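# Guide the ring along the buzz wire to the green end

## Task

Carry the ring along the whole wire until it reaches the green section at the far end, and leave it hanging there. Neither the ring nor any other object may ever touch the thin part of the wire, since one touch fails the game. At the end, release the ring and pull the gripper away; the ring must stay on the green part without the robot holding it.

## Robot and tools

Robot: two xArm7 arms, left_arm and right_arm, each with a two-finger parallel gripper and a wrist camera. The names are labels, not image sides. left_arm sits on the +y side. Base roots in the scene frame: left_arm (+0.020, +0.431, +0.139) m, right_arm (+0.052, -0.147, +0.139) m. Both bases are tilted. Mounting plates and the metal frame behind the arms are fixed obstacles.

Scene frame: origin on the table top between the arms, +z up, +x out over the table. Every result reports poses in this frame. Gripper frame: the fingers point along the gripper's +z and close along its y. end_effector_position is the point between the finger pads when closed, roughly 2 cm short of the fingertips. Closing pushes the tips about 10 mm further along +z. Reported hand positions get less accurate at long reach.

The row (used by execute_actions and move): one flat list of 14 numbers, each in [-1, 1], always covering both arms. The first seven are left_arm: dx, dy, dz, rx, ry, rz, opening. The last seven are the same for right_arm.
- dx..rz are an offset, not a pose. They are expressed in that gripper's own axes.
- The offset is counted from the gripper's pose in the most recent result that shows it. For a reply's second or later call, or before any result in the scene, it is counted from where the gripper is when the action starts.
- Scale: 1.0 = 0.6 m for dx, dy, dz and 180 degrees for rotation. rx, ry, rz form a single rotation vector.
- opening is absolute, not an offset: +1 is fully open (0.084 m) and -1 is closed.
- All zeros means go back to the reference pose, not stay still. To keep an arm still, send the offset back to its wanted pose in the first call, zeros in later calls, and always its wanted opening.
- At each control step, the commanded pose is clipped to within 70 mm and 16 degrees of the measured pose. A far target needs several actions. Read the result and send the remainder.

execute_actions(actions, pictures):
- actions is a list with at most one item. An empty list just returns the current state.
- An action {"rows": [...], "steps": n} holds 1 to 15 rows and n of at most 15 steps; one step is 1/30 s. One row is applied per step, and the last row repeats if the rows run out. Each row is counted from the same reference pose; rows do not add up.
- A wait {"steps": n}, with n up to 300, sends nothing new. It counts from the previous result, so your reply time is included.
- pictures (true/false) decides whether camera images come back. A refused call does nothing.

move(target, speed): target is one 14-number row with the offsets above. Each gripper follows a straight path toward its target, and both paths finish together in 0.5 to 10 s. The move is cut off at 10 s. speed is the top path speed in m/s, from 0.002 to 0.5, default 0.25; rotation is capped at twice that value in rad/s. The opening is sent when the move starts. Paths ignore obstacles and the other arm. Grippers can lag, stray, or overshoot the speed, mostly when the arm is near full extension. The move: line gives how the move ended (done, off_target, moving, held, fault), which limits applied (paced = pose clipped; held = some steps blocked, after which the arm may jump fast), and each gripper's distance to its target.

wait(seconds): 0 to 10 s, sends nothing new.

zoom_image(camera, region): camera is cam_left_wrist or cam_right_wrist, each 672x504. region [x0, y0, x1, y1] is in image pixels from the top-left corner, at most 504x504. It gives a finer view of the latest image.



Result lines:
- The state line shows each arm's position (m), quat_wxyz, and linear/angular velocity.
- grip_measured is the actual finger opening on the command scale. To hold an object, command an opening well below it; further below squeezes harder, up to about 24 N per pad.
- Hand target shows the pose the controller is driving toward.
- HELD marks steps whose row was not fully sent.
- pose unreachable means the clearance check changed or blocked the command. too close warns of proximity.
- MOTOR HOT appears from 65 °C. At 80 °C an OVER-TEMPERATURE FAULT brakes the arm until it cools. Holding loads heats motors, even while you are thinking.
- A torque fault (load limits: waist and shoulder 44, upper arm roll, elbow and forearm roll 26.4, wrist pitch and wrist roll 17.6 N m, including held weight) makes the arm back off, hold for 10 s, and drop the rest of the call.

Suggested order: look, then study the images and reference pages to find the ring, the wire path and the green end. Grasp the ring gently with one arm and keep the other clear. Then advance in small, slow steps that keep the ring centred around the wire, checking with zooms. Use the rotation offsets to follow bends. Once the ring hangs on the green part, open the gripper, back away, confirm the ring is resting there, and call finished_scene.

Avoid: any contact of the ring, fingers or arm with the thin wire; fast or hard contacts and targets set deep past a contact; the arms hitting each other; dropping the ring or knocking anything off the table; leaving the ring supported only by the gripper. Occasional outside pushes may shift loose objects.

Each tool is called after ">>>" by a JSON object that holds its "api" and its "payload".

Reference images:

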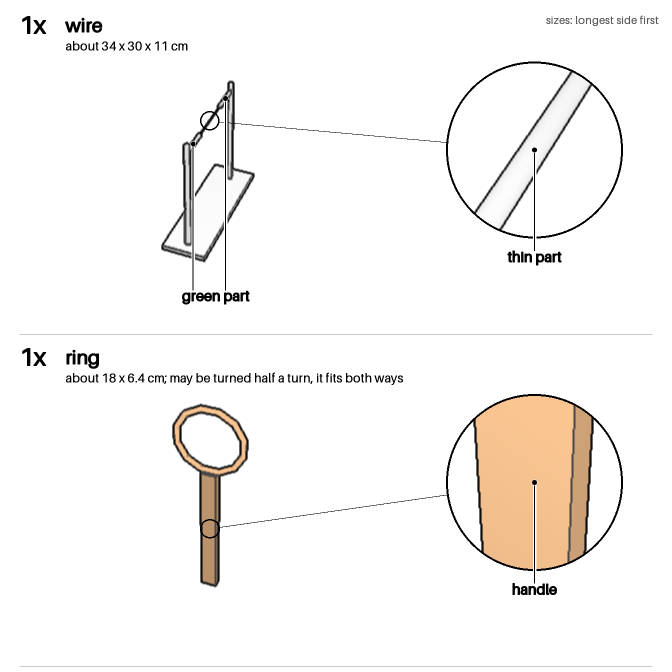

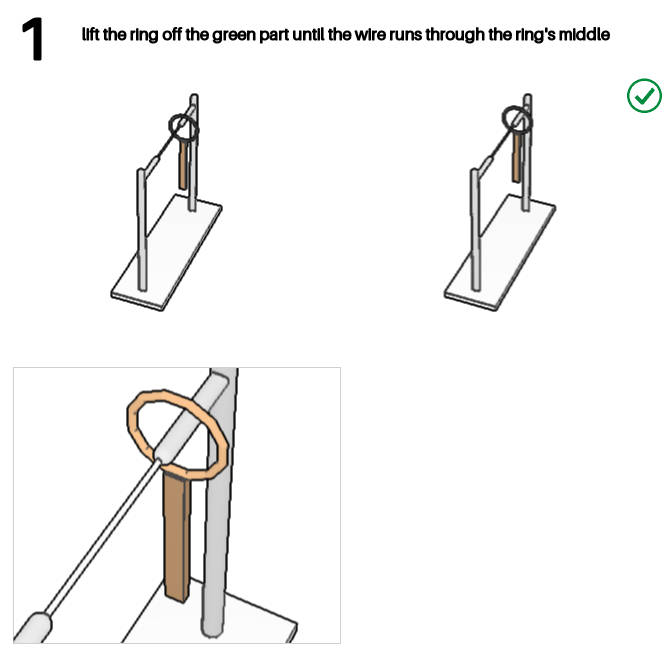

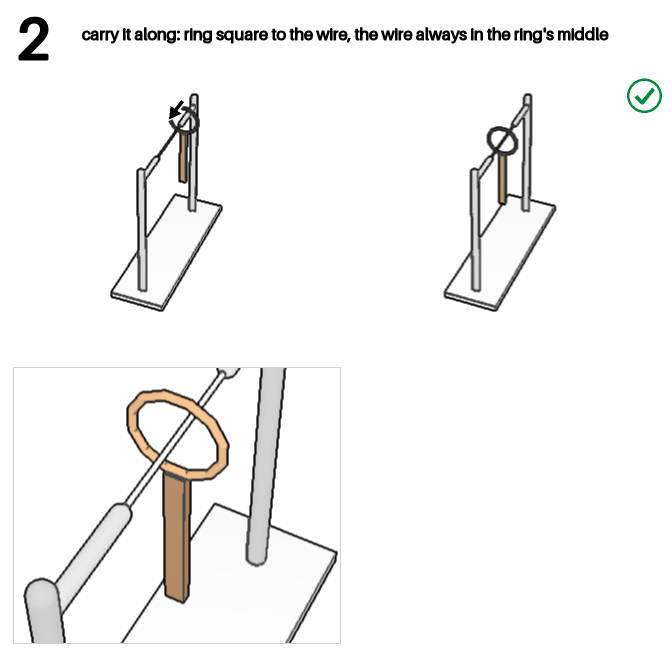

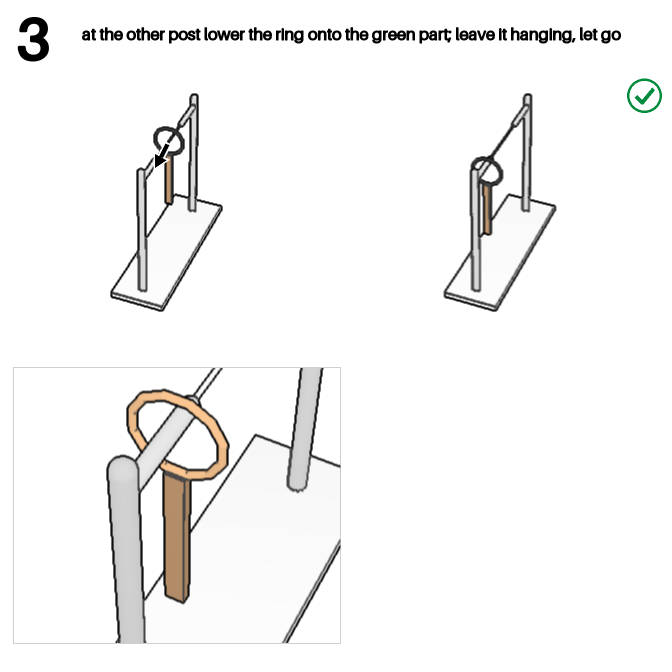

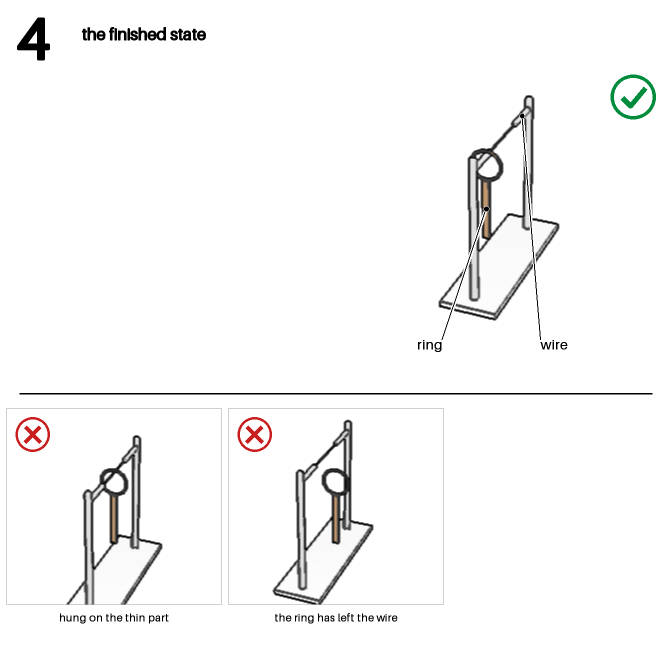

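## Session

I'll start by looking at the current state.

>>> {"api": "execute_actions", "payload": {"actions": []}}

Scene clock: 0.00 s of 4600.00 s.
left_arm: end_effector_position=(+0.5935, +0.0348, +0.3044) grip_measured=+1.00 end_effector_quat_wxyz=(+0.237, -0.068, +0.950, -0.191) end_effector_velocity=(+0.000, +0.000, -0.001) end_effector_angular_velocity=(+0.001, +0.002, -0.000) | right_arm: end_effector_position=(+0.4934, -0.3748, +0.2020) grip_measured=+1.00 end_effector_quat_wxyz=(+0.201, +0.772, +0.596, -0.092) end_effector_velocity=(-0.000, -0.000, -0.000) end_effector_angular_velocity=(-0.001, -0.000, +0.000)
Joint positions: left_arm=[-1.124  1.225  0.015  2.05   1.205  1.044 -4.69   0.084] | right_arm=[ 0.219 -0.608  0.495  0.567 -1.093  1.57  -0.39   0.084]
Joint velocities: left_arm=[ 0.002  0.001 -0.     0.    -0.001 -0.     0.001 -0.   ] | right_arm=[ 0.    -0.    -0.    -0.    -0.     0.001  0.    -0.   ]
Hand target (left_arm): +0.593, +0.035, +0.304; +0.237, -0.068, +0.950, -0.191
Hand target (right_arm): +0.493, -0.375, +0.202; +0.201, +0.772, +0.596, -0.092

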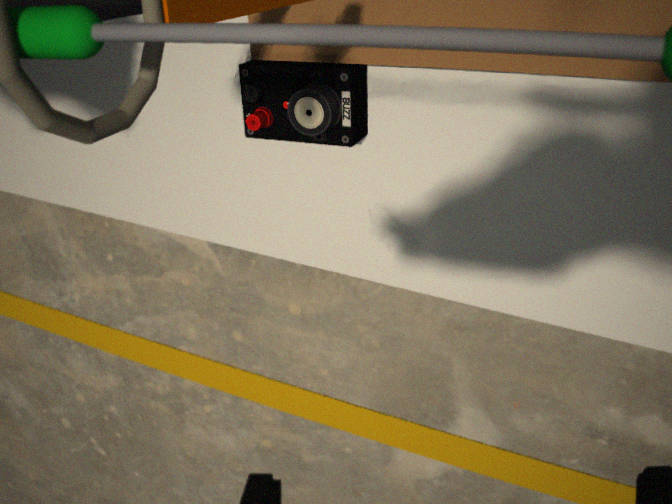

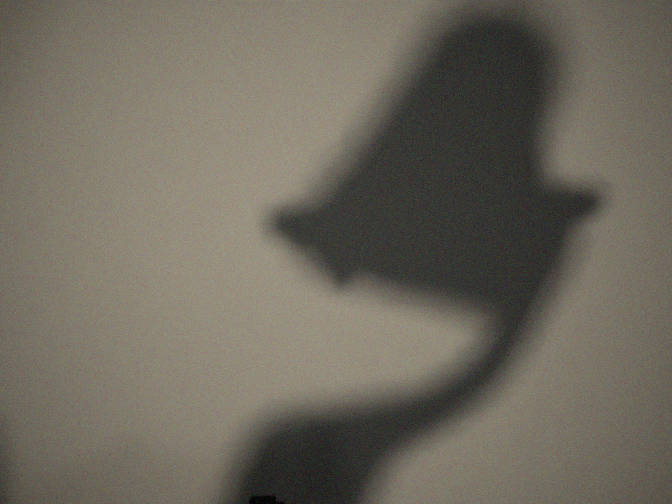

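>>> {"api": "move", "payload": {"target": [0, 0, -0.33, 0, 0, 0, 1, 0, 0, 0, 0, 0, 0, 1], "speed": 0.15}}

Scene clock: 18.97 s of 4600.00 s.
left_arm: end_effector_position=(+0.4994, +0.0999, +0.4646) grip_measured=+1.00 end_effector_quat_wxyz=(+0.236, -0.068, +0.951, -0.191) end_effector_velocity=(-0.003, -0.000, +0.005) end_effector_angular_velocity=(-0.006, -0.001, -0.003) | right_arm: end_effector_position=(+0.4934, -0.3748, +0.2020) grip_measured=+1.00 end_effector_quat_wxyz=(+0.201, +0.772, +0.596, -0.092) end_effector_velocity=(-0.001, -0.000, -0.001) end_effector_angular_velocity=(+0.001, +0.003, -0.002)
Joint positions: left_arm=[-1.34   0.949 -0.085  1.876  1.1    1.322 -4.71   0.084] | right_arm=[ 0.219 -0.608  0.495  0.567 -1.093  1.57  -0.39   0.084]
Joint velocities: left_arm=[-0.005 -0.003 -0.004  0.002 -0.002  0.002 -0.     0.   ] | right_arm=[-0.     0.    -0.002 -0.     0.001  0.     0.001 -0.   ]
Hand target (left_arm): +0.499, +0.100, +0.466; +0.236, -0.068, +0.950, -0.192
Hand target (right_arm): +0.493, -0.375, +0.202; +0.201, +0.772, +0.596, -0.092
Off the commanded pose (left_arm): 0.001 m, 0 deg.
Off the commanded pose (right_arm): 0.000 m, 0 deg.
After step 90, 14.20 s passed at rest.
move: done
camera_calibration (this result's frames):
cam_left_wrist: T_world_to_cam=[[-0.0674877, 0.92456, -0.375011, 0.140456], [0.874125, 0.235994, 0.424515, -0.593137], [0.48099, -0.299157, -0.824108, 0.302336], [0, 0, 0, 1]] pos_world=[0.382534, 0.100563, 0.553626]
cam_right_wrist: T_world_to_cam=[[0.954047, -0.218078, 0.205513, -0.560814], [-0.282992, -0.881228, 0.378619, -0.203201], [0.0985359, -0.419379, -0.902448, 0.107806], [0, 0, 0, 1]] pos_world=[0.466916, -0.256156, 0.28948]

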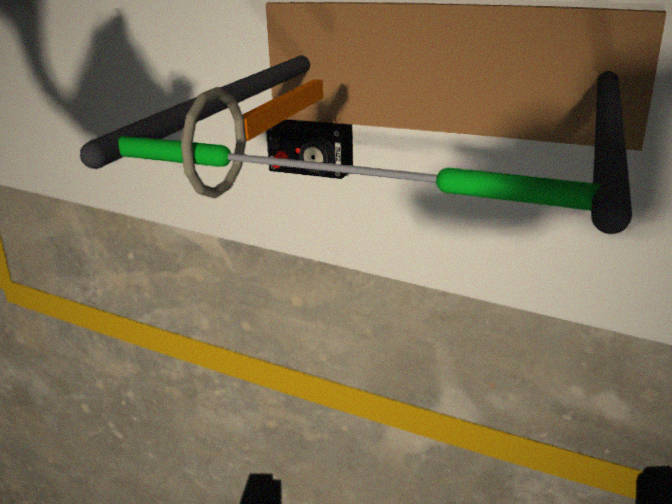

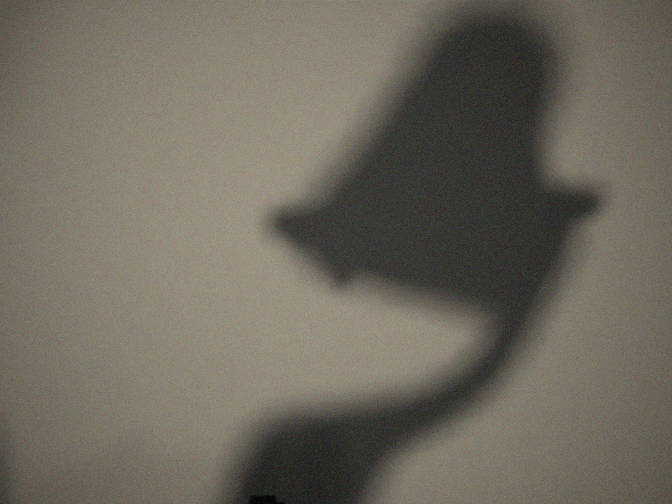

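>>> {"api": "move", "payload": {"target": [0, 0, 0, 0, 0, 0, 1, 0.309, -0.267, -0.224, -0.020, 0.285, 0.410, 1], "speed": 0.15}}

Scene clock: 80.10 s of 4600.00 s.
left_arm: end_effector_position=(+0.4994, +0.0999, +0.4646) grip_measured=+1.00 end_effector_quat_wxyz=(+0.236, -0.068, +0.951, -0.191) end_effector_velocity=(+0.000, -0.000, -0.001) end_effector_angular_velocity=(+0.001, +0.000, +0.000) | right_arm: end_effector_position=(+0.3962, -0.1634, +0.2177) grip_measured=+1.00 end_effector_quat_wxyz=(+0.014, +0.937, +0.161, +0.308) end_effector_velocity=(-0.001, -0.000, -0.001) end_effector_angular_velocity=(-0.002, +0.002, -0.000)
Joint positions: left_arm=[-1.34   0.949 -0.085  1.876  1.1    1.322 -4.71   0.084] | right_arm=[ 0.466 -0.796  0.912  0.104 -0.917  0.966  1.131  0.084]
Joint velocities: left_arm=[ 0.001  0.001 -0.    -0.     0.001  0.    -0.    -0.   ] | right_arm=[-0.001  0.     0.001 -0.002  0.002  0.     0.    -0.   ]
Hand target (left_arm): +0.499, +0.100, +0.465; +0.236, -0.068, +0.951, -0.191
Hand target (right_arm): +0.396, -0.163, +0.218; +0.014, +0.937, +0.161, +0.308
Off the commanded pose (left_arm): 0.000 m, 0 deg.
Off the commanded pose (right_arm): 0.046 m, 15 deg.
After step 90, 52.63 s passed at rest.
move: held (right_arm); limits=held; held on 29 of 165 steps (right_arm), including the last (right_arm)
pose unreachable (right arm): on one or more control steps of this call this arm could not follow its commanded pose, so it was not sent that pose on those steps. On the call's last step it was still not sent that pose. It may still have moved: this result reports where it is.
cause: the commanded pose would bring two parts of the arm too close to each other (joints 3 (upper arm roll) to 5 (forearm roll) lie between them).
camera_calibration (this result's frames):
cam_left_wrist: T_world_to_cam=[[-0.067487, 0.92456, -0.375012, 0.140456], [0.874125, 0.235994, 0.424515, -0.593137], [0.48099, -0.299158, -0.824107, 0.302337], [0, 0, 0, 1]] pos_world=[0.382533, 0.100563, 0.553627]
cam_right_wrist: T_world_to_cam=[[0.285722, -0.950667, 0.120811, -0.261693], [-0.760383, -0.301627, -0.575186, 0.441111], [0.583251, 0.0724805, -0.809052, 0.0882095], [0, 0, 0, 1]] pos_world=[0.358736, -0.122126, 0.356702]

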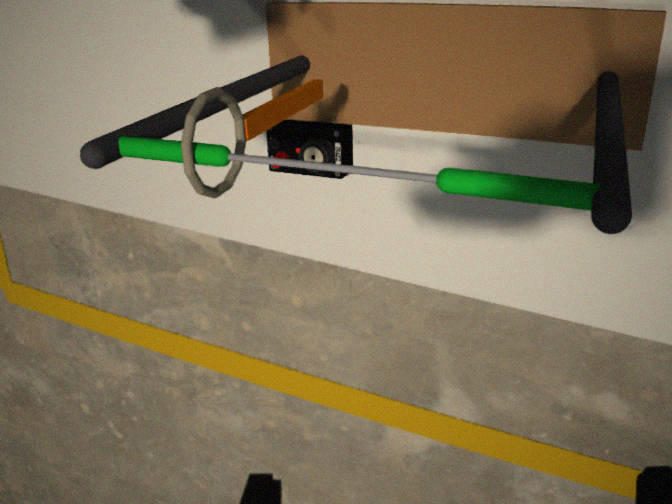

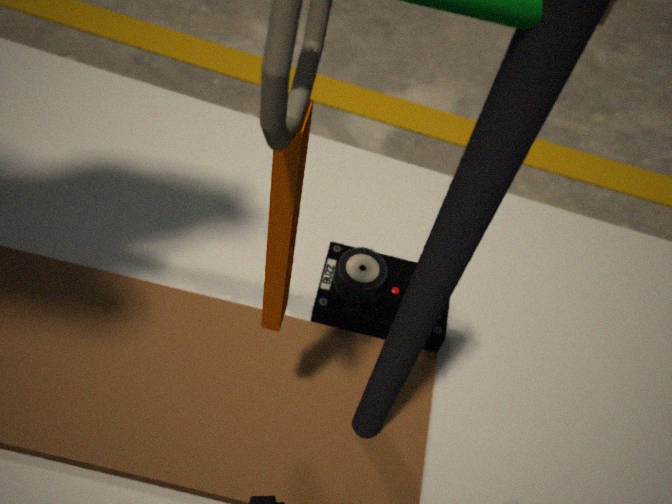

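>>> {"api": "move", "payload": {"target": [0, 0, 0, 0, 0, 0, 1, 0.0667, -0.257, 0.107, -0.0246, 0.2157, 0.0649, 1], "speed": 0.1}}

Scene clock: 108.97 s of 4600.00 s.
left_arm: end_effector_position=(+0.4994, +0.0999, +0.4646) grip_measured=+1.00 end_effector_quat_wxyz=(+0.236, -0.068, +0.951, -0.191) end_effector_velocity=(-0.001, -0.000, +0.000) end_effector_angular_velocity=(+0.000, -0.002, -0.001) | right_arm: end_effector_position=(+0.3964, -0.1614, +0.2173) grip_measured=+1.00 end_effector_quat_wxyz=(+0.013, +0.936, +0.160, +0.312) end_effector_velocity=(+0.000, +0.000, +0.001) end_effector_angular_velocity=(+0.002, +0.000, -0.000)
Joint positions: left_arm=[-1.34   0.949 -0.085  1.876  1.1    1.322 -4.71   0.084] | right_arm=[ 0.457 -0.792  0.922  0.102 -0.928  0.957  1.148  0.084]
Joint velocities: left_arm=[-0.001  0.001  0.    -0.     0.001  0.     0.    -0.   ] | right_arm=[ 0.001 -0.    -0.001  0.001  0.001 -0.     0.     0.   ]
Hand target (left_arm): +0.499, +0.100, +0.465; +0.236, -0.068, +0.951, -0.191
Hand target (right_arm): +0.396, -0.161, +0.217; +0.013, +0.936, +0.160, +0.312
Off the commanded pose (left_arm): 0.000 m, 0 deg.
Off the commanded pose (right_arm): 0.170 m, 40 deg; position and orientation clipped at the last step of the last action.
After step 90, 22.07 s passed at rest.
move: held (right_arm); limits=paced,held; held on 109 of 114 steps (right_arm), including the last (right_arm)
pose unreachable (right arm): on one or more control steps of this call this arm could not follow its commanded pose, so it was not sent that pose on those steps. On the call's last step it was still not sent that pose. It may still have moved: this result reports where it is.
cause: the commanded pose would bring two parts of the arm too close to each other (joints 3 (upper arm roll) to 5 (forearm roll) lie between them).
camera_calibration (this result's frames):
cam_left_wrist: T_world_to_cam=[[-0.0674871, 0.92456, -0.375013, 0.140457], [0.874125, 0.235994, 0.424515, -0.593137], [0.48099, -0.299158, -0.824107, 0.302337], [0, 0, 0, 1]] pos_world=[0.382533, 0.100563, 0.553627]
cam_right_wrist: T_world_to_cam=[[0.283652, -0.95148, 0.119279, -0.258825], [-0.75622, -0.298439, -0.582293, 0.442063], [0.589638, 0.0749673, -0.804181, 0.0844435], [0, 0, 0, 1]] pos_world=[0.357922, -0.120668, 0.356191]

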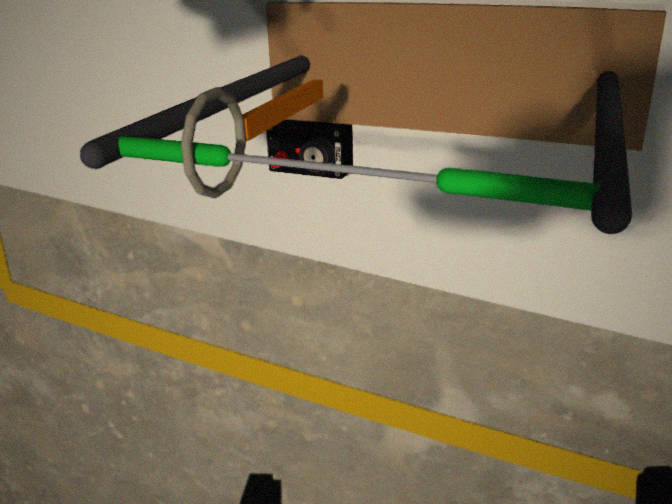

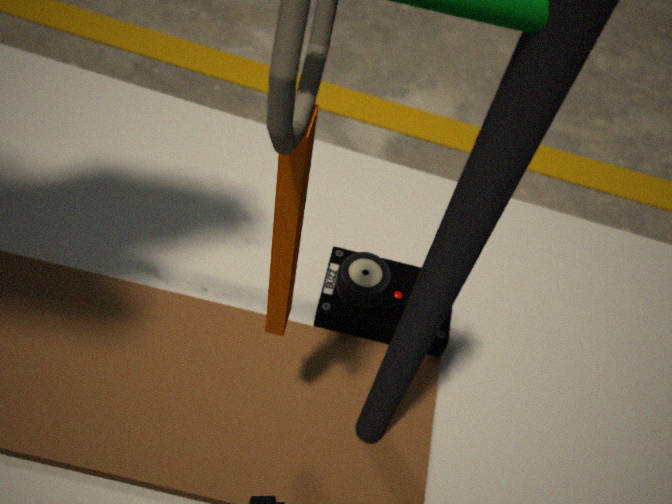

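>>> {"api": "move", "payload": {"target": [0, 0, 0, 0, 0, 0, 1, 0.0895, -0.2855, 0.0225, 0, 0, 0, 1], "speed": 0.1}}

Scene clock: 138.63 s of 4600.00 s.
left_arm: end_effector_position=(+0.4994, +0.0999, +0.4646) grip_measured=+1.00 end_effector_quat_wxyz=(+0.236, -0.068, +0.951, -0.191) end_effector_velocity=(-0.000, +0.000, +0.000) end_effector_angular_velocity=(-0.000, +0.001, -0.000) | right_arm: end_effector_position=(+0.3949, +0.0184, +0.2163) grip_measured=+1.00 end_effector_quat_wxyz=(+0.012, +0.937, +0.160, +0.312) end_effector_velocity=(+0.001, +0.002, +0.001) end_effector_angular_velocity=(-0.007, -0.003, -0.002)
Joint positions: left_arm=[-1.34   0.949 -0.085  1.876  1.1    1.322 -4.71   0.084] | right_arm=[-0.8   -0.724  2.138  0.613 -0.982  0.845  1.563  0.084]
Joint velocities: left_arm=[-0.    -0.     0.     0.    -0.001  0.     0.     0.   ] | right_arm=[-0.006 -0.01   0.009  0.01   0.008  0.006 -0.005 -0.   ]
Hand target (left_arm): +0.499, +0.100, +0.465; +0.236, -0.068, +0.951, -0.191
Hand target (right_arm): +0.395, +0.019, +0.216; +0.012, +0.937, +0.160, +0.312
Off the commanded pose (left_arm): 0.000 m, 0 deg.
Off the commanded pose (right_arm): 0.000 m, 0 deg.
After step 90, 24.40 s passed at rest.
move: done
camera_calibration (this result's frames):
cam_left_wrist: T_world_to_cam=[[-0.0674871, 0.92456, -0.375013, 0.140457], [0.874125, 0.235994, 0.424515, -0.593137], [0.48099, -0.299159, -0.824107, 0.302337], [0, 0, 0, 1]] pos_world=[0.382533, 0.100563, 0.553627]
cam_right_wrist: T_world_to_cam=[[0.283678, -0.95181, 0.116554, -0.0866092], [-0.757103, -0.296907, -0.581929, 0.494209], [0.588491, 0.0768372, -0.804844, 0.0716411], [0, 0, 0, 1]] pos_world=[0.356576, 0.058794, 0.355349]

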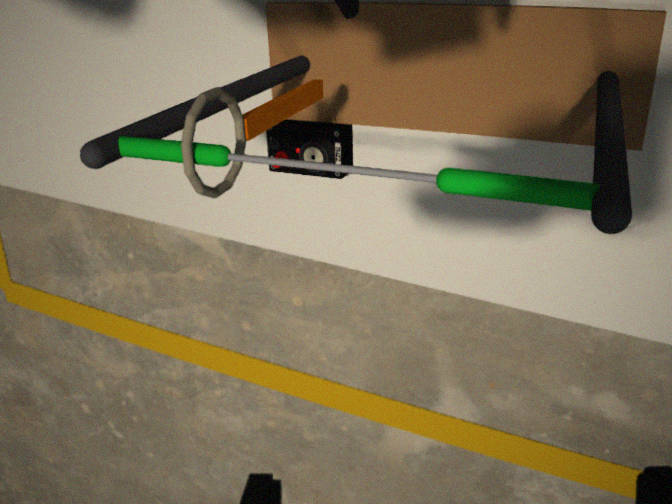

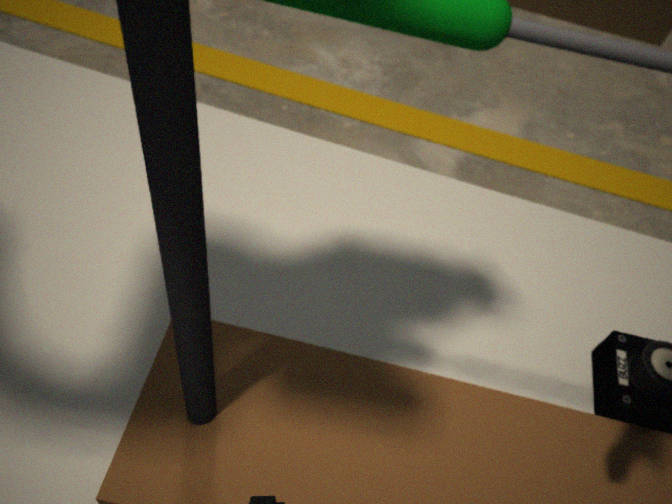

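>>> {"api": "move", "payload": {"target": [0, 0, 0, 0, 0, 0, 1, -0.028, 0.060, 0.022, -0.0291, 0.2130, 0.0659, 0.2], "speed": 0.12}}

Scene clock: 166.37 s of 4600.00 s.
left_arm: end_effector_position=(+0.4994, +0.0999, +0.4646) grip_measured=+1.00 end_effector_quat_wxyz=(+0.236, -0.068, +0.951, -0.191) end_effector_velocity=(-0.001, -0.000, +0.001) end_effector_angular_velocity=(-0.000, -0.001, -0.001) | right_arm: end_effector_position=(+0.4001, -0.0199, +0.1999) grip_measured=+0.19 end_effector_quat_wxyz=(-0.031, +0.793, +0.046, +0.607) end_effector_velocity=(-0.000, +0.000, +0.000) end_effector_angular_velocity=(+0.004, -0.005, -0.000)
Joint positions: left_arm=[-1.34   0.949 -0.085  1.876  1.1    1.322 -4.71   0.084] | right_arm=[-0.512 -1.212  2.274  0.394 -1.381  0.813  2.542  0.052]
Joint velocities: left_arm=[-0.002  0.001  0.     0.     0.     0.    -0.001 -0.   ] | right_arm=[ 0.001 -0.005  0.005  0.001  0.     0.002  0.008 -0.   ]
Hand target (left_arm): +0.499, +0.100, +0.465; +0.236, -0.068, +0.951, -0.191
Hand target (right_arm): +0.400, -0.020, +0.200; -0.031, +0.793, +0.046, +0.607
Off the commanded pose (left_arm): 0.000 m, 0 deg.
Off the commanded pose (right_arm): 0.001 m, 0 deg.
After step 90, 21.40 s passed at rest.
move: done
camera_calibration (this result's frames):
cam_left_wrist: T_world_to_cam=[[-0.067487, 0.92456, -0.375012, 0.140457], [0.874125, 0.235994, 0.424515, -0.593137], [0.48099, -0.299158, -0.824107, 0.302337], [0, 0, 0, 1]] pos_world=[0.382533, 0.100563, 0.553627]
cam_right_wrist: T_world_to_cam=[[0.106575, -0.9943, -0.00320812, -0.028679], [-0.260097, -0.0247643, -0.965265, 0.36045], [0.959683, 0.103707, -0.261254, -0.198383], [0, 0, 0, 1]] pos_world=[0.287194, 0.000984529, 0.296009]

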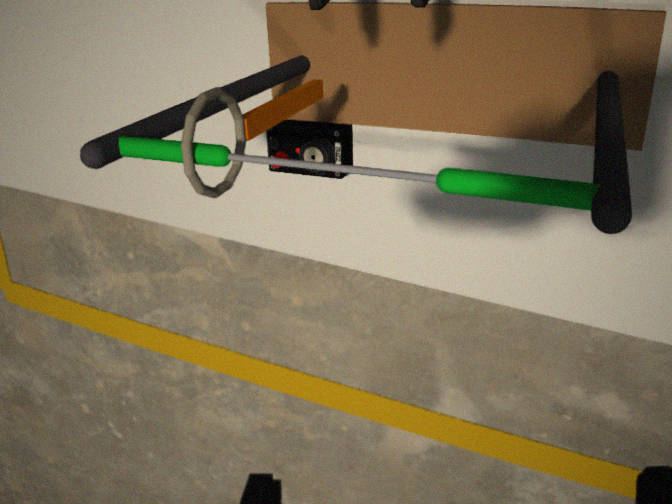

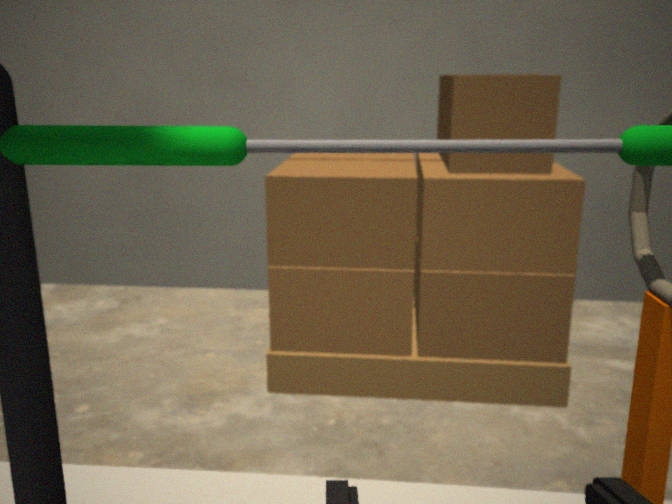

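>>> {"api": "move", "payload": {"target": [0, 0, 0, 0, 0, 0, 1, -0.0235, 0.1208, 0.0663, 0, 0, 0, 0.2], "speed": 0.08}}

Scene clock: 180.67 s of 4600.00 s.
left_arm: end_effector_position=(+0.4994, +0.0999, +0.4646) grip_measured=+1.00 end_effector_quat_wxyz=(+0.236, -0.068, +0.951, -0.191) end_effector_velocity=(-0.001, -0.000, +0.000) end_effector_angular_velocity=(+0.001, -0.001, -0.001) | right_arm: end_effector_position=(+0.4424, -0.0882, +0.1765) grip_measured=+0.19 end_effector_quat_wxyz=(-0.031, +0.793, +0.046, +0.607) end_effector_velocity=(+0.001, -0.001, -0.001) end_effector_angular_velocity=(+0.001, -0.002, +0.004)
Joint positions: left_arm=[-1.34   0.949 -0.085  1.876  1.1    1.322 -4.71   0.084] | right_arm=[-0.504 -1.232  2.094  0.237 -1.709  0.733  2.772  0.052]
Joint velocities: left_arm=[-0.001  0.001  0.     0.     0.     0.    -0.     0.   ] | right_arm=[-0.001 -0.002 -0.005 -0.004 -0.018 -0.001  0.014  0.   ]
Hand target (left_arm): +0.499, +0.100, +0.465; +0.236, -0.068, +0.951, -0.191
Hand target (right_arm): +0.443, -0.088, +0.176; -0.031, +0.793, +0.046, +0.607
Off the commanded pose (left_arm): 0.000 m, 0 deg.
Off the commanded pose (right_arm): 0.000 m, 0 deg.
After step 90, 9.87 s passed at rest.
move: done
camera_calibration (this result's frames):
cam_left_wrist: T_world_to_cam=[[-0.067487, 0.92456, -0.375013, 0.140457], [0.874125, 0.235994, 0.424515, -0.593137], [0.48099, -0.299159, -0.824107, 0.302337], [0, 0, 0, 1]] pos_world=[0.382533, 0.100563, 0.553627]
cam_right_wrist: T_world_to_cam=[[0.10623, -0.994337, -0.00308668, -0.101018], [-0.26054, -0.0248387, -0.965144, 0.3473], [0.959601, 0.103331, -0.261703, -0.237885], [0, 0, 0, 1]] pos_world=[0.329492, -0.0672387, 0.272628]

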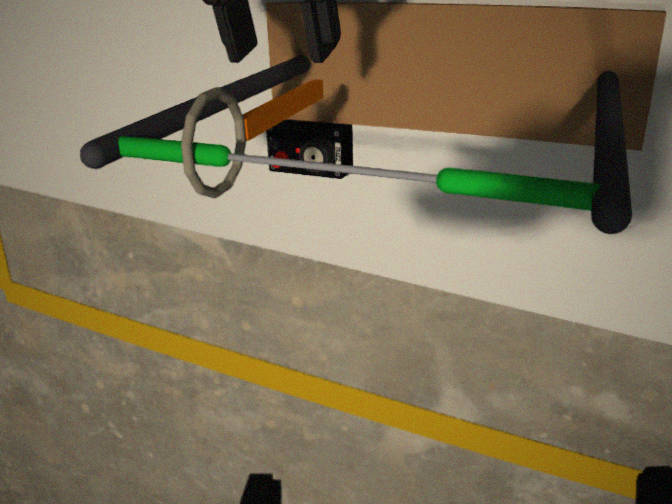

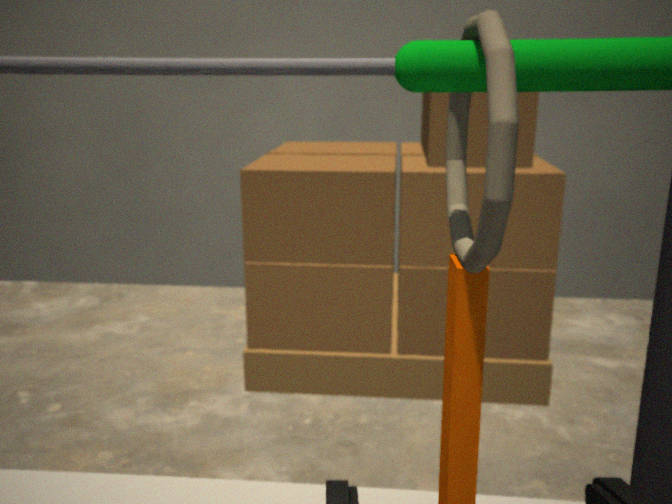

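>>> {"api": "move", "payload": {"target": [0, 0, 0, 0, 0, 0, 1, 0, 0.0083, 0.0967, 0, 0, 0, -0.17], "speed": 0.04}}

Scene clock: 195.50 s of 4600.00 s.
left_arm: end_effector_position=(+0.4994, +0.0999, +0.4646) grip_measured=+1.00 end_effector_quat_wxyz=(+0.236, -0.068, +0.951, -0.191) end_effector_velocity=(+0.001, +0.000, -0.000) end_effector_angular_velocity=(+0.000, -0.001, +0.001) | right_arm: end_effector_position=(+0.4985, -0.0873, +0.1615) grip_measured=-0.18 end_effector_quat_wxyz=(-0.031, +0.793, +0.045, +0.606) end_effector_velocity=(+0.001, +0.001, +0.000) end_effector_angular_velocity=(+0.000, -0.002, +0.003)
Joint positions: left_arm=[-1.34   0.949 -0.085  1.876  1.1    1.322 -4.71   0.084] | right_arm=[-0.734 -1.328  2.001  0.352 -2.007  0.74   2.964  0.036]
Joint velocities: left_arm=[ 0.001  0.     0.    -0.     0.002 -0.    -0.     0.   ] | right_arm=[-0.005 -0.001 -0.001  0.004 -0.008  0.002  0.004 -0.   ]
Hand target (left_arm): +0.499, +0.100, +0.465; +0.236, -0.068, +0.951, -0.191
Hand target (right_arm): +0.499, -0.087, +0.161; -0.031, +0.793, +0.045, +0.606
Off the commanded pose (left_arm): 0.000 m, 0 deg.
Off the commanded pose (right_arm): 0.000 m, 0 deg.
After step 90, 10.00 s passed at rest.
move: done
camera_calibration (this result's frames):
cam_left_wrist: T_world_to_cam=[[-0.0674869, 0.92456, -0.375013, 0.140457], [0.874125, 0.235994, 0.424515, -0.593137], [0.48099, -0.299159, -0.824107, 0.302337], [0, 0, 0, 1]] pos_world=[0.382533, 0.100563, 0.553627]
cam_right_wrist: T_world_to_cam=[[0.105741, -0.994388, -0.00323749, -0.105857], [-0.260761, -0.0245867, -0.96509, 0.347571], [0.959595, 0.102894, -0.261898, -0.295818], [0, 0, 0, 1]] pos_world=[0.385692, -0.0662796, 0.257621]

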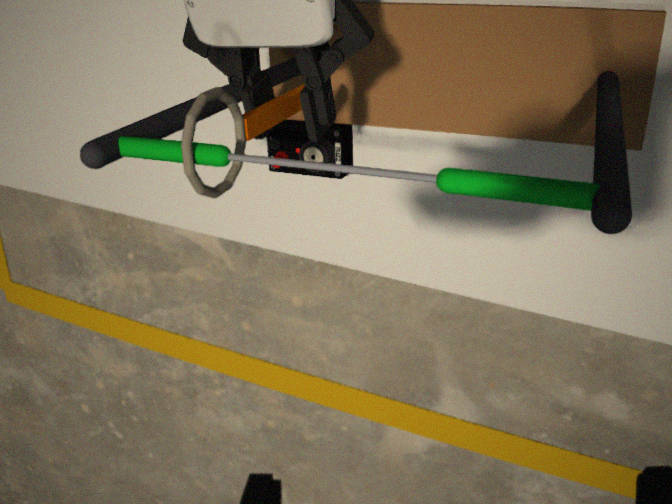

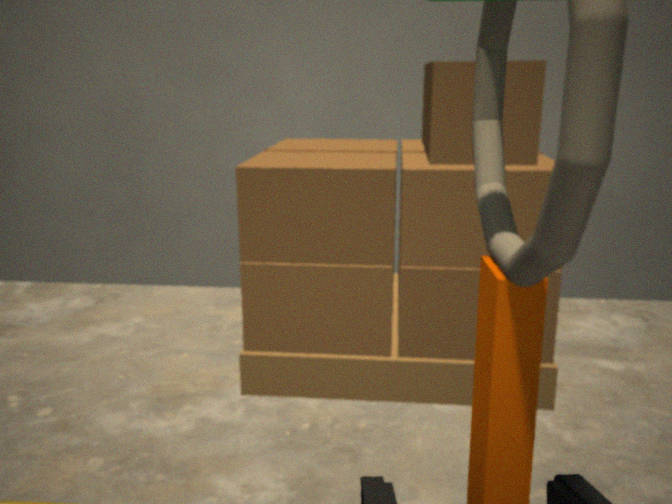

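>>> {"api": "execute_actions", "payload": {"actions": [{"rows": [[0,0,0,0,0,0,1,0,0,0,0,0,0,-0.25],[0,0,0,0,0,0,1,0,0,0,0,0,0,-0.31],[0,0,0,0,0,0,1,0,0,0,0,0,0,-0.37],[0,0,0,0,0,0,1,0,0,0,0,0,0,-0.43],[0,0,0,0,0,0,1,0,0,0,0,0,0,-0.49],[0,0,0,0,0,0,1,0,0,0,0,0,0,-0.55],[0,0,0,0,0,0,1,0,0,0,0,0,0,-0.60],[0,0,0,0,0,0,1,0,0,0,0,0,0,-0.65],[0,0,0,0,0,0,1,0,0,0,0,0,0,-0.69],[0,0,0,0,0,0,1,0,0,0,0,0,0,-0.73],[0,0,0,0,0,0,1,0,0,0,0,0,0,-0.77],[0,0,0,0,0,0,1,0,0,0,0,0,0,-0.81],[0,0,0,0,0,0,1,0,0,0,0,0,0,-0.85],[0,0,0,0,0,0,1,0,0,0,0,0,0,-0.90],[0,0,0,0,0,0,1,0,0,0,0,0,0,-0.95]], "steps": 15}], "pictures": false}}

>>> {"api": "wait", "payload": {"seconds": 0.5}}

Scene clock: 204.47 s of 4600.00 s.
left_arm: end_effector_position=(+0.4994, +0.0999, +0.4646) grip_measured=+1.00 end_effector_quat_wxyz=(+0.236, -0.068, +0.951, -0.191) end_effector_velocity=(+0.000, -0.000, -0.001) end_effector_angular_velocity=(+0.001, -0.000, +0.000) | right_arm: end_effector_position=(+0.4985, -0.0873, +0.1615) grip_measured=-0.82 end_effector_quat_wxyz=(-0.031, +0.793, +0.045, +0.606) end_effector_velocity=(-0.000, +0.000, -0.000) end_effector_angular_velocity=(-0.002, -0.001, +0.002)
Joint positions: left_arm=[-1.34   0.949 -0.085  1.876  1.1    1.322 -4.71   0.084] | right_arm=[-0.734 -1.328  2.001  0.352 -2.007  0.74   2.964  0.008]
Joint velocities: left_arm=[ 0.001  0.001 -0.     0.     0.001 -0.    -0.    -0.   ] | right_arm=[-0.     0.     0.001  0.    -0.002  0.    -0.     0.   ]
Hand target (left_arm): +0.499, +0.100, +0.465; +0.236, -0.068, +0.951, -0.191
Hand target (right_arm): +0.499, -0.087, +0.161; -0.031, +0.793, +0.045, +0.606
Off the commanded pose (left_arm): 0.000 m, 0 deg.
Off the commanded pose (right_arm): 0.000 m, 0 deg.
Steps of this call (steps 1 to 90: nothing new was sent; then 5.47 s passed at rest; steps 91 to 105: all 15 steps of this action). Readings (end_effector_position):
91: left_arm (+0.4994, +0.0999, +0.4646) | right_arm (+0.4987, -0.0873, +0.1614)
92: left_arm (+0.4994, +0.0999, +0.4646) | right_arm (+0.4986, -0.0873, +0.1614)
94: left_arm (+0.4994, +0.0999, +0.4646) | right_arm (+0.4986, -0.0873, +0.1614)
98: left_arm (+0.4994, +0.0999, +0.4646) | right_arm (+0.4985, -0.0873, +0.1615)
105: the state above

Scene clock: 204.97 s of 4600.00 s.
left_arm: end_effector_position=(+0.4994, +0.0999, +0.4646) grip_measured=+1.00 end_effector_quat_wxyz=(+0.236, -0.068, +0.951, -0.191) end_effector_velocity=(-0.000, -0.000, +0.000) end_effector_angular_velocity=(+0.000, -0.001, -0.001) | right_arm: end_effector_position=(+0.4985, -0.0873, +0.1615) grip_measured=-0.82 end_effector_quat_wxyz=(-0.031, +0.793, +0.045, +0.606) end_effector_velocity=(-0.000, -0.000, -0.001) end_effector_angular_velocity=(-0.002, +0.001, +0.001)
Joint positions: left_arm=[-1.34   0.949 -0.085  1.876  1.1    1.322 -4.71   0.084] | right_arm=[-0.734 -1.328  2.001  0.352 -2.007  0.74   2.964  0.008]
Joint velocities: left_arm=[-0.001  0.     0.     0.     0.    -0.     0.    -0.   ] | right_arm=[-0.001  0.     0.    -0.001 -0.002 -0.    -0.     0.   ]
Hand target (left_arm): +0.499, +0.100, +0.465; +0.236, -0.068, +0.951, -0.191
Hand target (right_arm): +0.499, -0.087, +0.161; -0.031, +0.793, +0.045, +0.606
Off the commanded pose (left_arm): 0.000 m, 0 deg.
Off the commanded pose (right_arm): 0.000 m, 0 deg.
Steps of this call (steps 1 to 15: nothing new was sent). Readings (end_effector_position):
1: left_arm (+0.4994, +0.0999, +0.4646) | right_arm (+0.4985, -0.0873, +0.1615)
2: left_arm (+0.4994, +0.0999, +0.4646) | right_arm (+0.4985, -0.0873, +0.1615)
4: left_arm (+0.4994, +0.0999, +0.4646) | right_arm (+0.4985, -0.0873, +0.1615)
8: left_arm (+0.4994, +0.0999, +0.4646) | right_arm (+0.4985, -0.0873, +0.1615)
15: the state above
camera_calibration (this result's frames):
cam_left_wrist: T_world_to_cam=[[-0.0674868, 0.92456, -0.375013, 0.140457], [0.874125, 0.235994, 0.424515, -0.593137], [0.48099, -0.299159, -0.824107, 0.302337], [0, 0, 0, 1]] pos_world=[0.382533, 0.100563, 0.553627]
cam_right_wrist: T_world_to_cam=[[0.105707, -0.994392, -0.00324747, -0.105851], [-0.260756, -0.0245673, -0.965092, 0.347573], [0.9596, 0.102863, -0.26189, -0.295828], [0, 0, 0, 1]] pos_world=[0.385698, -0.0662888, 0.257622]

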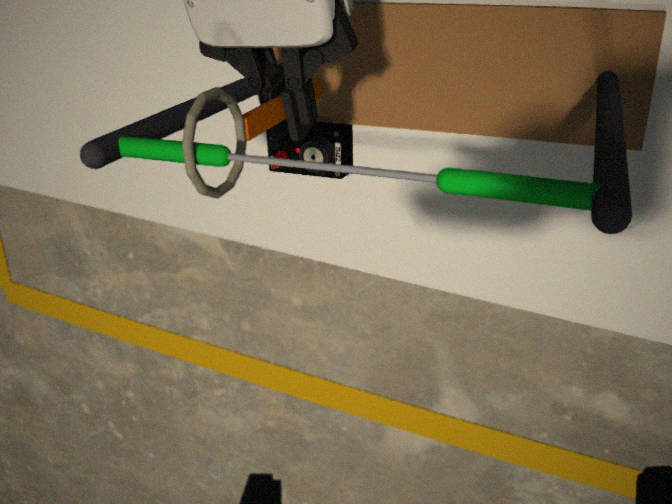

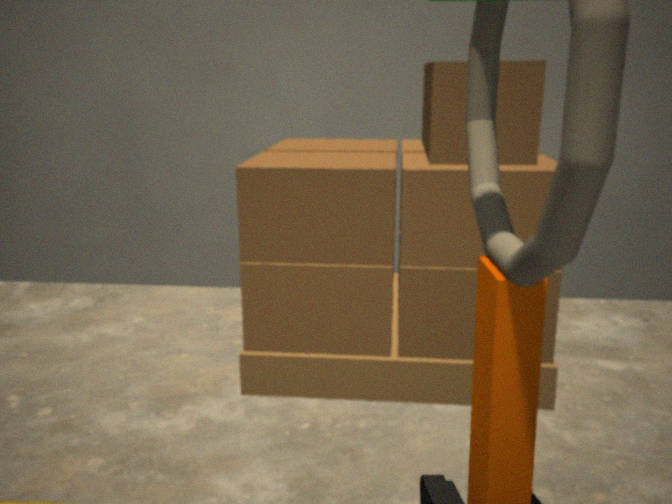

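>>> {"api": "move", "payload": {"target": [0, 0, 0, 0, 0, 0, 1, 0.0322, 0, -0.0087, 0, 0, 0, -0.95], "speed": 0.02}}

Scene clock: 209.63 s of 4600.00 s.
left_arm: end_effector_position=(+0.4994, +0.0999, +0.4646) grip_measured=+1.00 end_effector_quat_wxyz=(+0.236, -0.068, +0.951, -0.191) end_effector_velocity=(-0.000, -0.000, +0.001) end_effector_angular_velocity=(+0.000, -0.003, -0.001) | right_arm: end_effector_position=(+0.4985, -0.0871, +0.1813) grip_measured=-0.82 end_effector_quat_wxyz=(-0.031, +0.793, +0.046, +0.607) end_effector_velocity=(-0.000, -0.000, +0.000) end_effector_angular_velocity=(-0.003, +0.002, +0.000)
Joint positions: left_arm=[-1.34   0.949 -0.085  1.876  1.1    1.322 -4.71   0.084] | right_arm=[-0.662 -1.299  1.939  0.341 -1.987  0.699  2.884  0.008]
Joint velocities: left_arm=[-0.002  0.001  0.     0.     0.002  0.    -0.     0.   ] | right_arm=[ 0.003  0.001 -0.004 -0.001  0.001 -0.004 -0.007 -0.   ]
Hand target (left_arm): +0.499, +0.100, +0.465; +0.236, -0.068, +0.951, -0.191
Hand target (right_arm): +0.498, -0.087, +0.181; -0.031, +0.793, +0.046, +0.607
Off the commanded pose (left_arm): 0.000 m, 0 deg.
Off the commanded pose (right_arm): 0.000 m, 0 deg.
After step 90, 0.37 s passed at rest.
move: done
camera_calibration (this result's frames):
cam_left_wrist: T_world_to_cam=[[-0.0674866, 0.92456, -0.375012, 0.140456], [0.874125, 0.235993, 0.424515, -0.593137], [0.48099, -0.299159, -0.824107, 0.302337], [0, 0, 0, 1]] pos_world=[0.382533, 0.100563, 0.553627]
cam_right_wrist: T_world_to_cam=[[0.105913, -0.99437, -0.00316008, -0.105721], [-0.260657, -0.0246963, -0.965116, 0.3667], [0.959604, 0.103042, -0.261805, -0.290604], [0, 0, 0, 1]] pos_world=[0.385644, -0.0661248, 0.277492]

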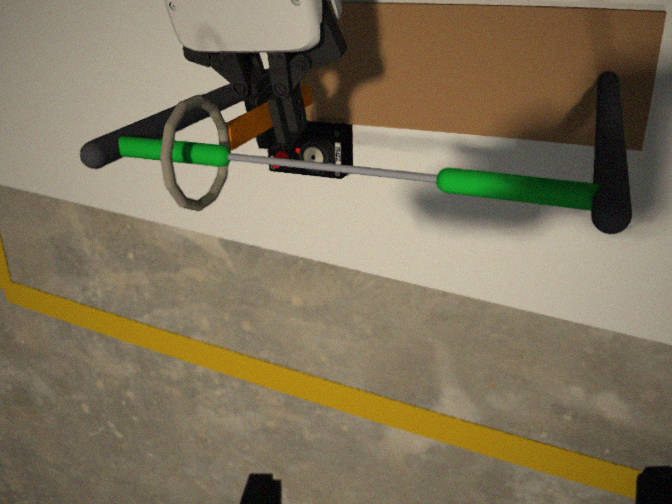

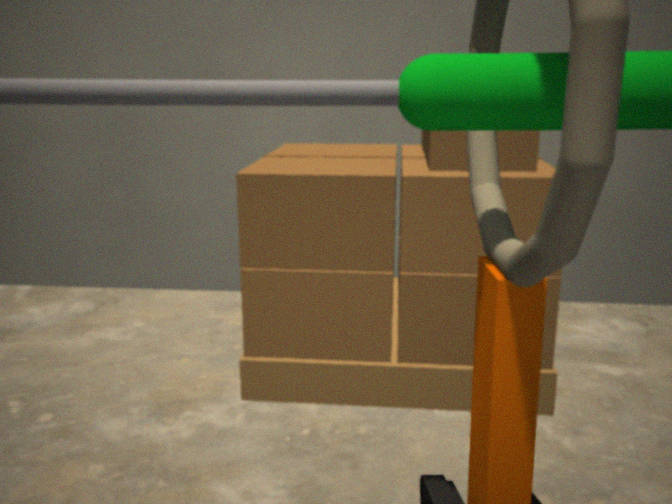

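>>> {"api": "move", "payload": {"target": [0, 0, 0, 0, 0, 0, 1, 0, -0.135, 0, 0, 0, 0, -0.95], "speed": 0.04}}

Scene clock: 218.27 s of 4600.00 s.
left_arm: end_effector_position=(+0.4994, +0.0999, +0.4646) grip_measured=+1.00 end_effector_quat_wxyz=(+0.236, -0.068, +0.951, -0.191) end_effector_velocity=(-0.000, -0.000, +0.001) end_effector_angular_velocity=(-0.001, -0.000, -0.000) | right_arm: end_effector_position=(+0.4898, -0.0068, +0.1808) grip_measured=-0.82 end_effector_quat_wxyz=(-0.031, +0.793, +0.046, +0.607) end_effector_velocity=(+0.000, +0.002, +0.000) end_effector_angular_velocity=(-0.001, -0.002, +0.001)
Joint positions: left_arm=[-1.34   0.949 -0.085  1.876  1.1    1.322 -4.71   0.084] | right_arm=[-0.771 -1.379  2.105  0.549 -1.75   0.712  2.753  0.008]
Joint velocities: left_arm=[-0.001 -0.     0.     0.    -0.     0.    -0.     0.   ] | right_arm=[-0.003 -0.002  0.002  0.005  0.003  0.001 -0.003 -0.   ]
Hand target (left_arm): +0.499, +0.100, +0.465; +0.236, -0.068, +0.951, -0.191
Hand target (right_arm): +0.490, -0.007, +0.181; -0.031, +0.793, +0.046, +0.607
Off the commanded pose (left_arm): 0.000 m, 0 deg.
Off the commanded pose (right_arm): 0.000 m, 0 deg.
After step 90, 3.27 s passed at rest.
move: done
camera_calibration (this result's frames):
cam_left_wrist: T_world_to_cam=[[-0.0674868, 0.92456, -0.375013, 0.140457], [0.874125, 0.235994, 0.424515, -0.593137], [0.48099, -0.299159, -0.824107, 0.302337], [0, 0, 0, 1]] pos_world=[0.382533, 0.100563, 0.553627]
cam_right_wrist: T_world_to_cam=[[0.105936, -0.994367, -0.00328982, -0.0249005], [-0.260483, -0.0245578, -0.965166, 0.365816], [0.959649, 0.103103, -0.261618, -0.290698], [0, 0, 0, 1]] pos_world=[0.376895, 0.0141953, 0.276939]

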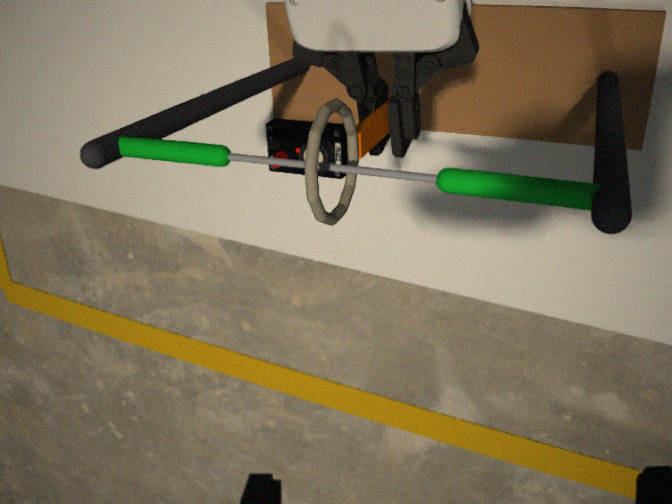

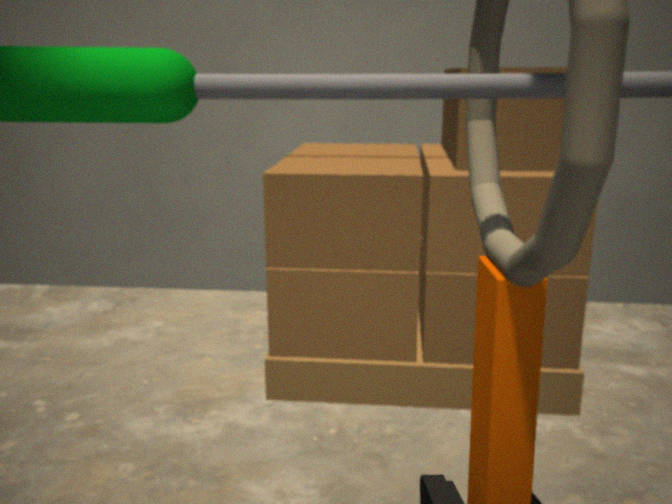

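>>> {"api": "move", "payload": {"target": [0, 0, 0, 0, 0, 0, 1, 0.005, -0.145, 0.0057, 0, 0, 0, -0.95], "speed": 0.04}}

Scene clock: 224.93 s of 4600.00 s.
left_arm: end_effector_position=(+0.4994, +0.0999, +0.4646) grip_measured=+1.00 end_effector_quat_wxyz=(+0.236, -0.068, +0.951, -0.191) end_effector_velocity=(+0.000, -0.000, -0.001) end_effector_angular_velocity=(+0.000, +0.001, +0.000) | right_arm: end_effector_position=(+0.4845, +0.0800, +0.1823) grip_measured=-0.82 end_effector_quat_wxyz=(-0.031, +0.793, +0.045, +0.607) end_effector_velocity=(-0.000, +0.002, -0.000) end_effector_angular_velocity=(-0.001, -0.000, +0.001)
Joint positions: left_arm=[-1.34   0.949 -0.085  1.876  1.1    1.322 -4.71   0.084] | right_arm=[-0.896 -1.474  2.213  0.805 -1.558  0.753  2.598  0.008]
Joint velocities: left_arm=[ 0.001  0.001 -0.    -0.    -0.    -0.    -0.001 -0.   ] | right_arm=[-0.003 -0.002  0.003  0.006  0.003  0.002 -0.003 -0.   ]
Hand target (left_arm): +0.499, +0.100, +0.465; +0.236, -0.068, +0.951, -0.191
Hand target (right_arm): +0.484, +0.080, +0.182; -0.031, +0.793, +0.045, +0.607
Off the commanded pose (left_arm): 0.000 m, 0 deg.
Off the commanded pose (right_arm): 0.000 m, 0 deg.
After step 90, 1.17 s passed at rest.
move: done
camera_calibration (this result's frames):
cam_left_wrist: T_world_to_cam=[[-0.0674867, 0.92456, -0.375013, 0.140457], [0.874125, 0.235994, 0.424515, -0.593137], [0.48099, -0.299159, -0.824107, 0.302337], [0, 0, 0, 1]] pos_world=[0.382533, 0.100563, 0.553627]
cam_right_wrist: T_world_to_cam=[[0.105936, -0.994367, -0.00343965, 0.0619603], [-0.260178, -0.0243793, -0.965253, 0.367845], [0.959732, 0.103149, -0.261295, -0.294303], [0, 0, 0, 1]] pos_world=[0.371593, 0.100936, 0.278376]

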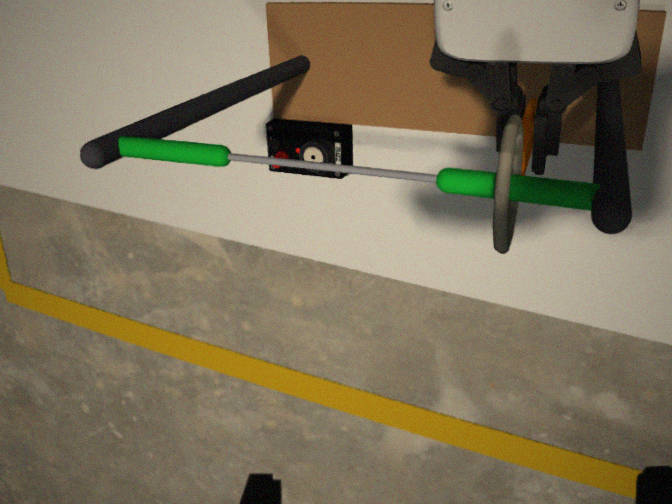

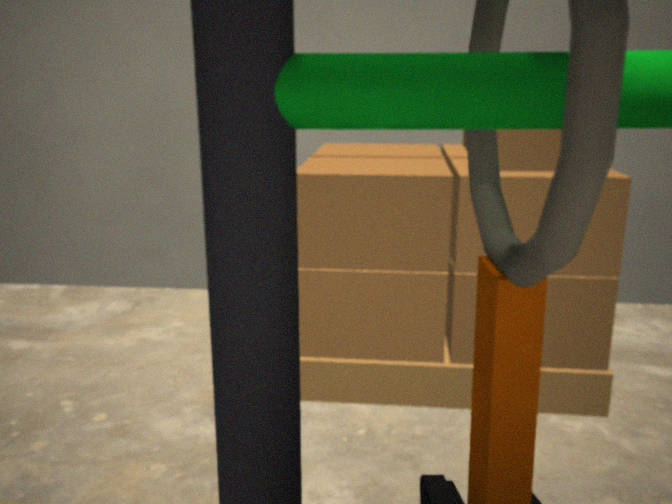

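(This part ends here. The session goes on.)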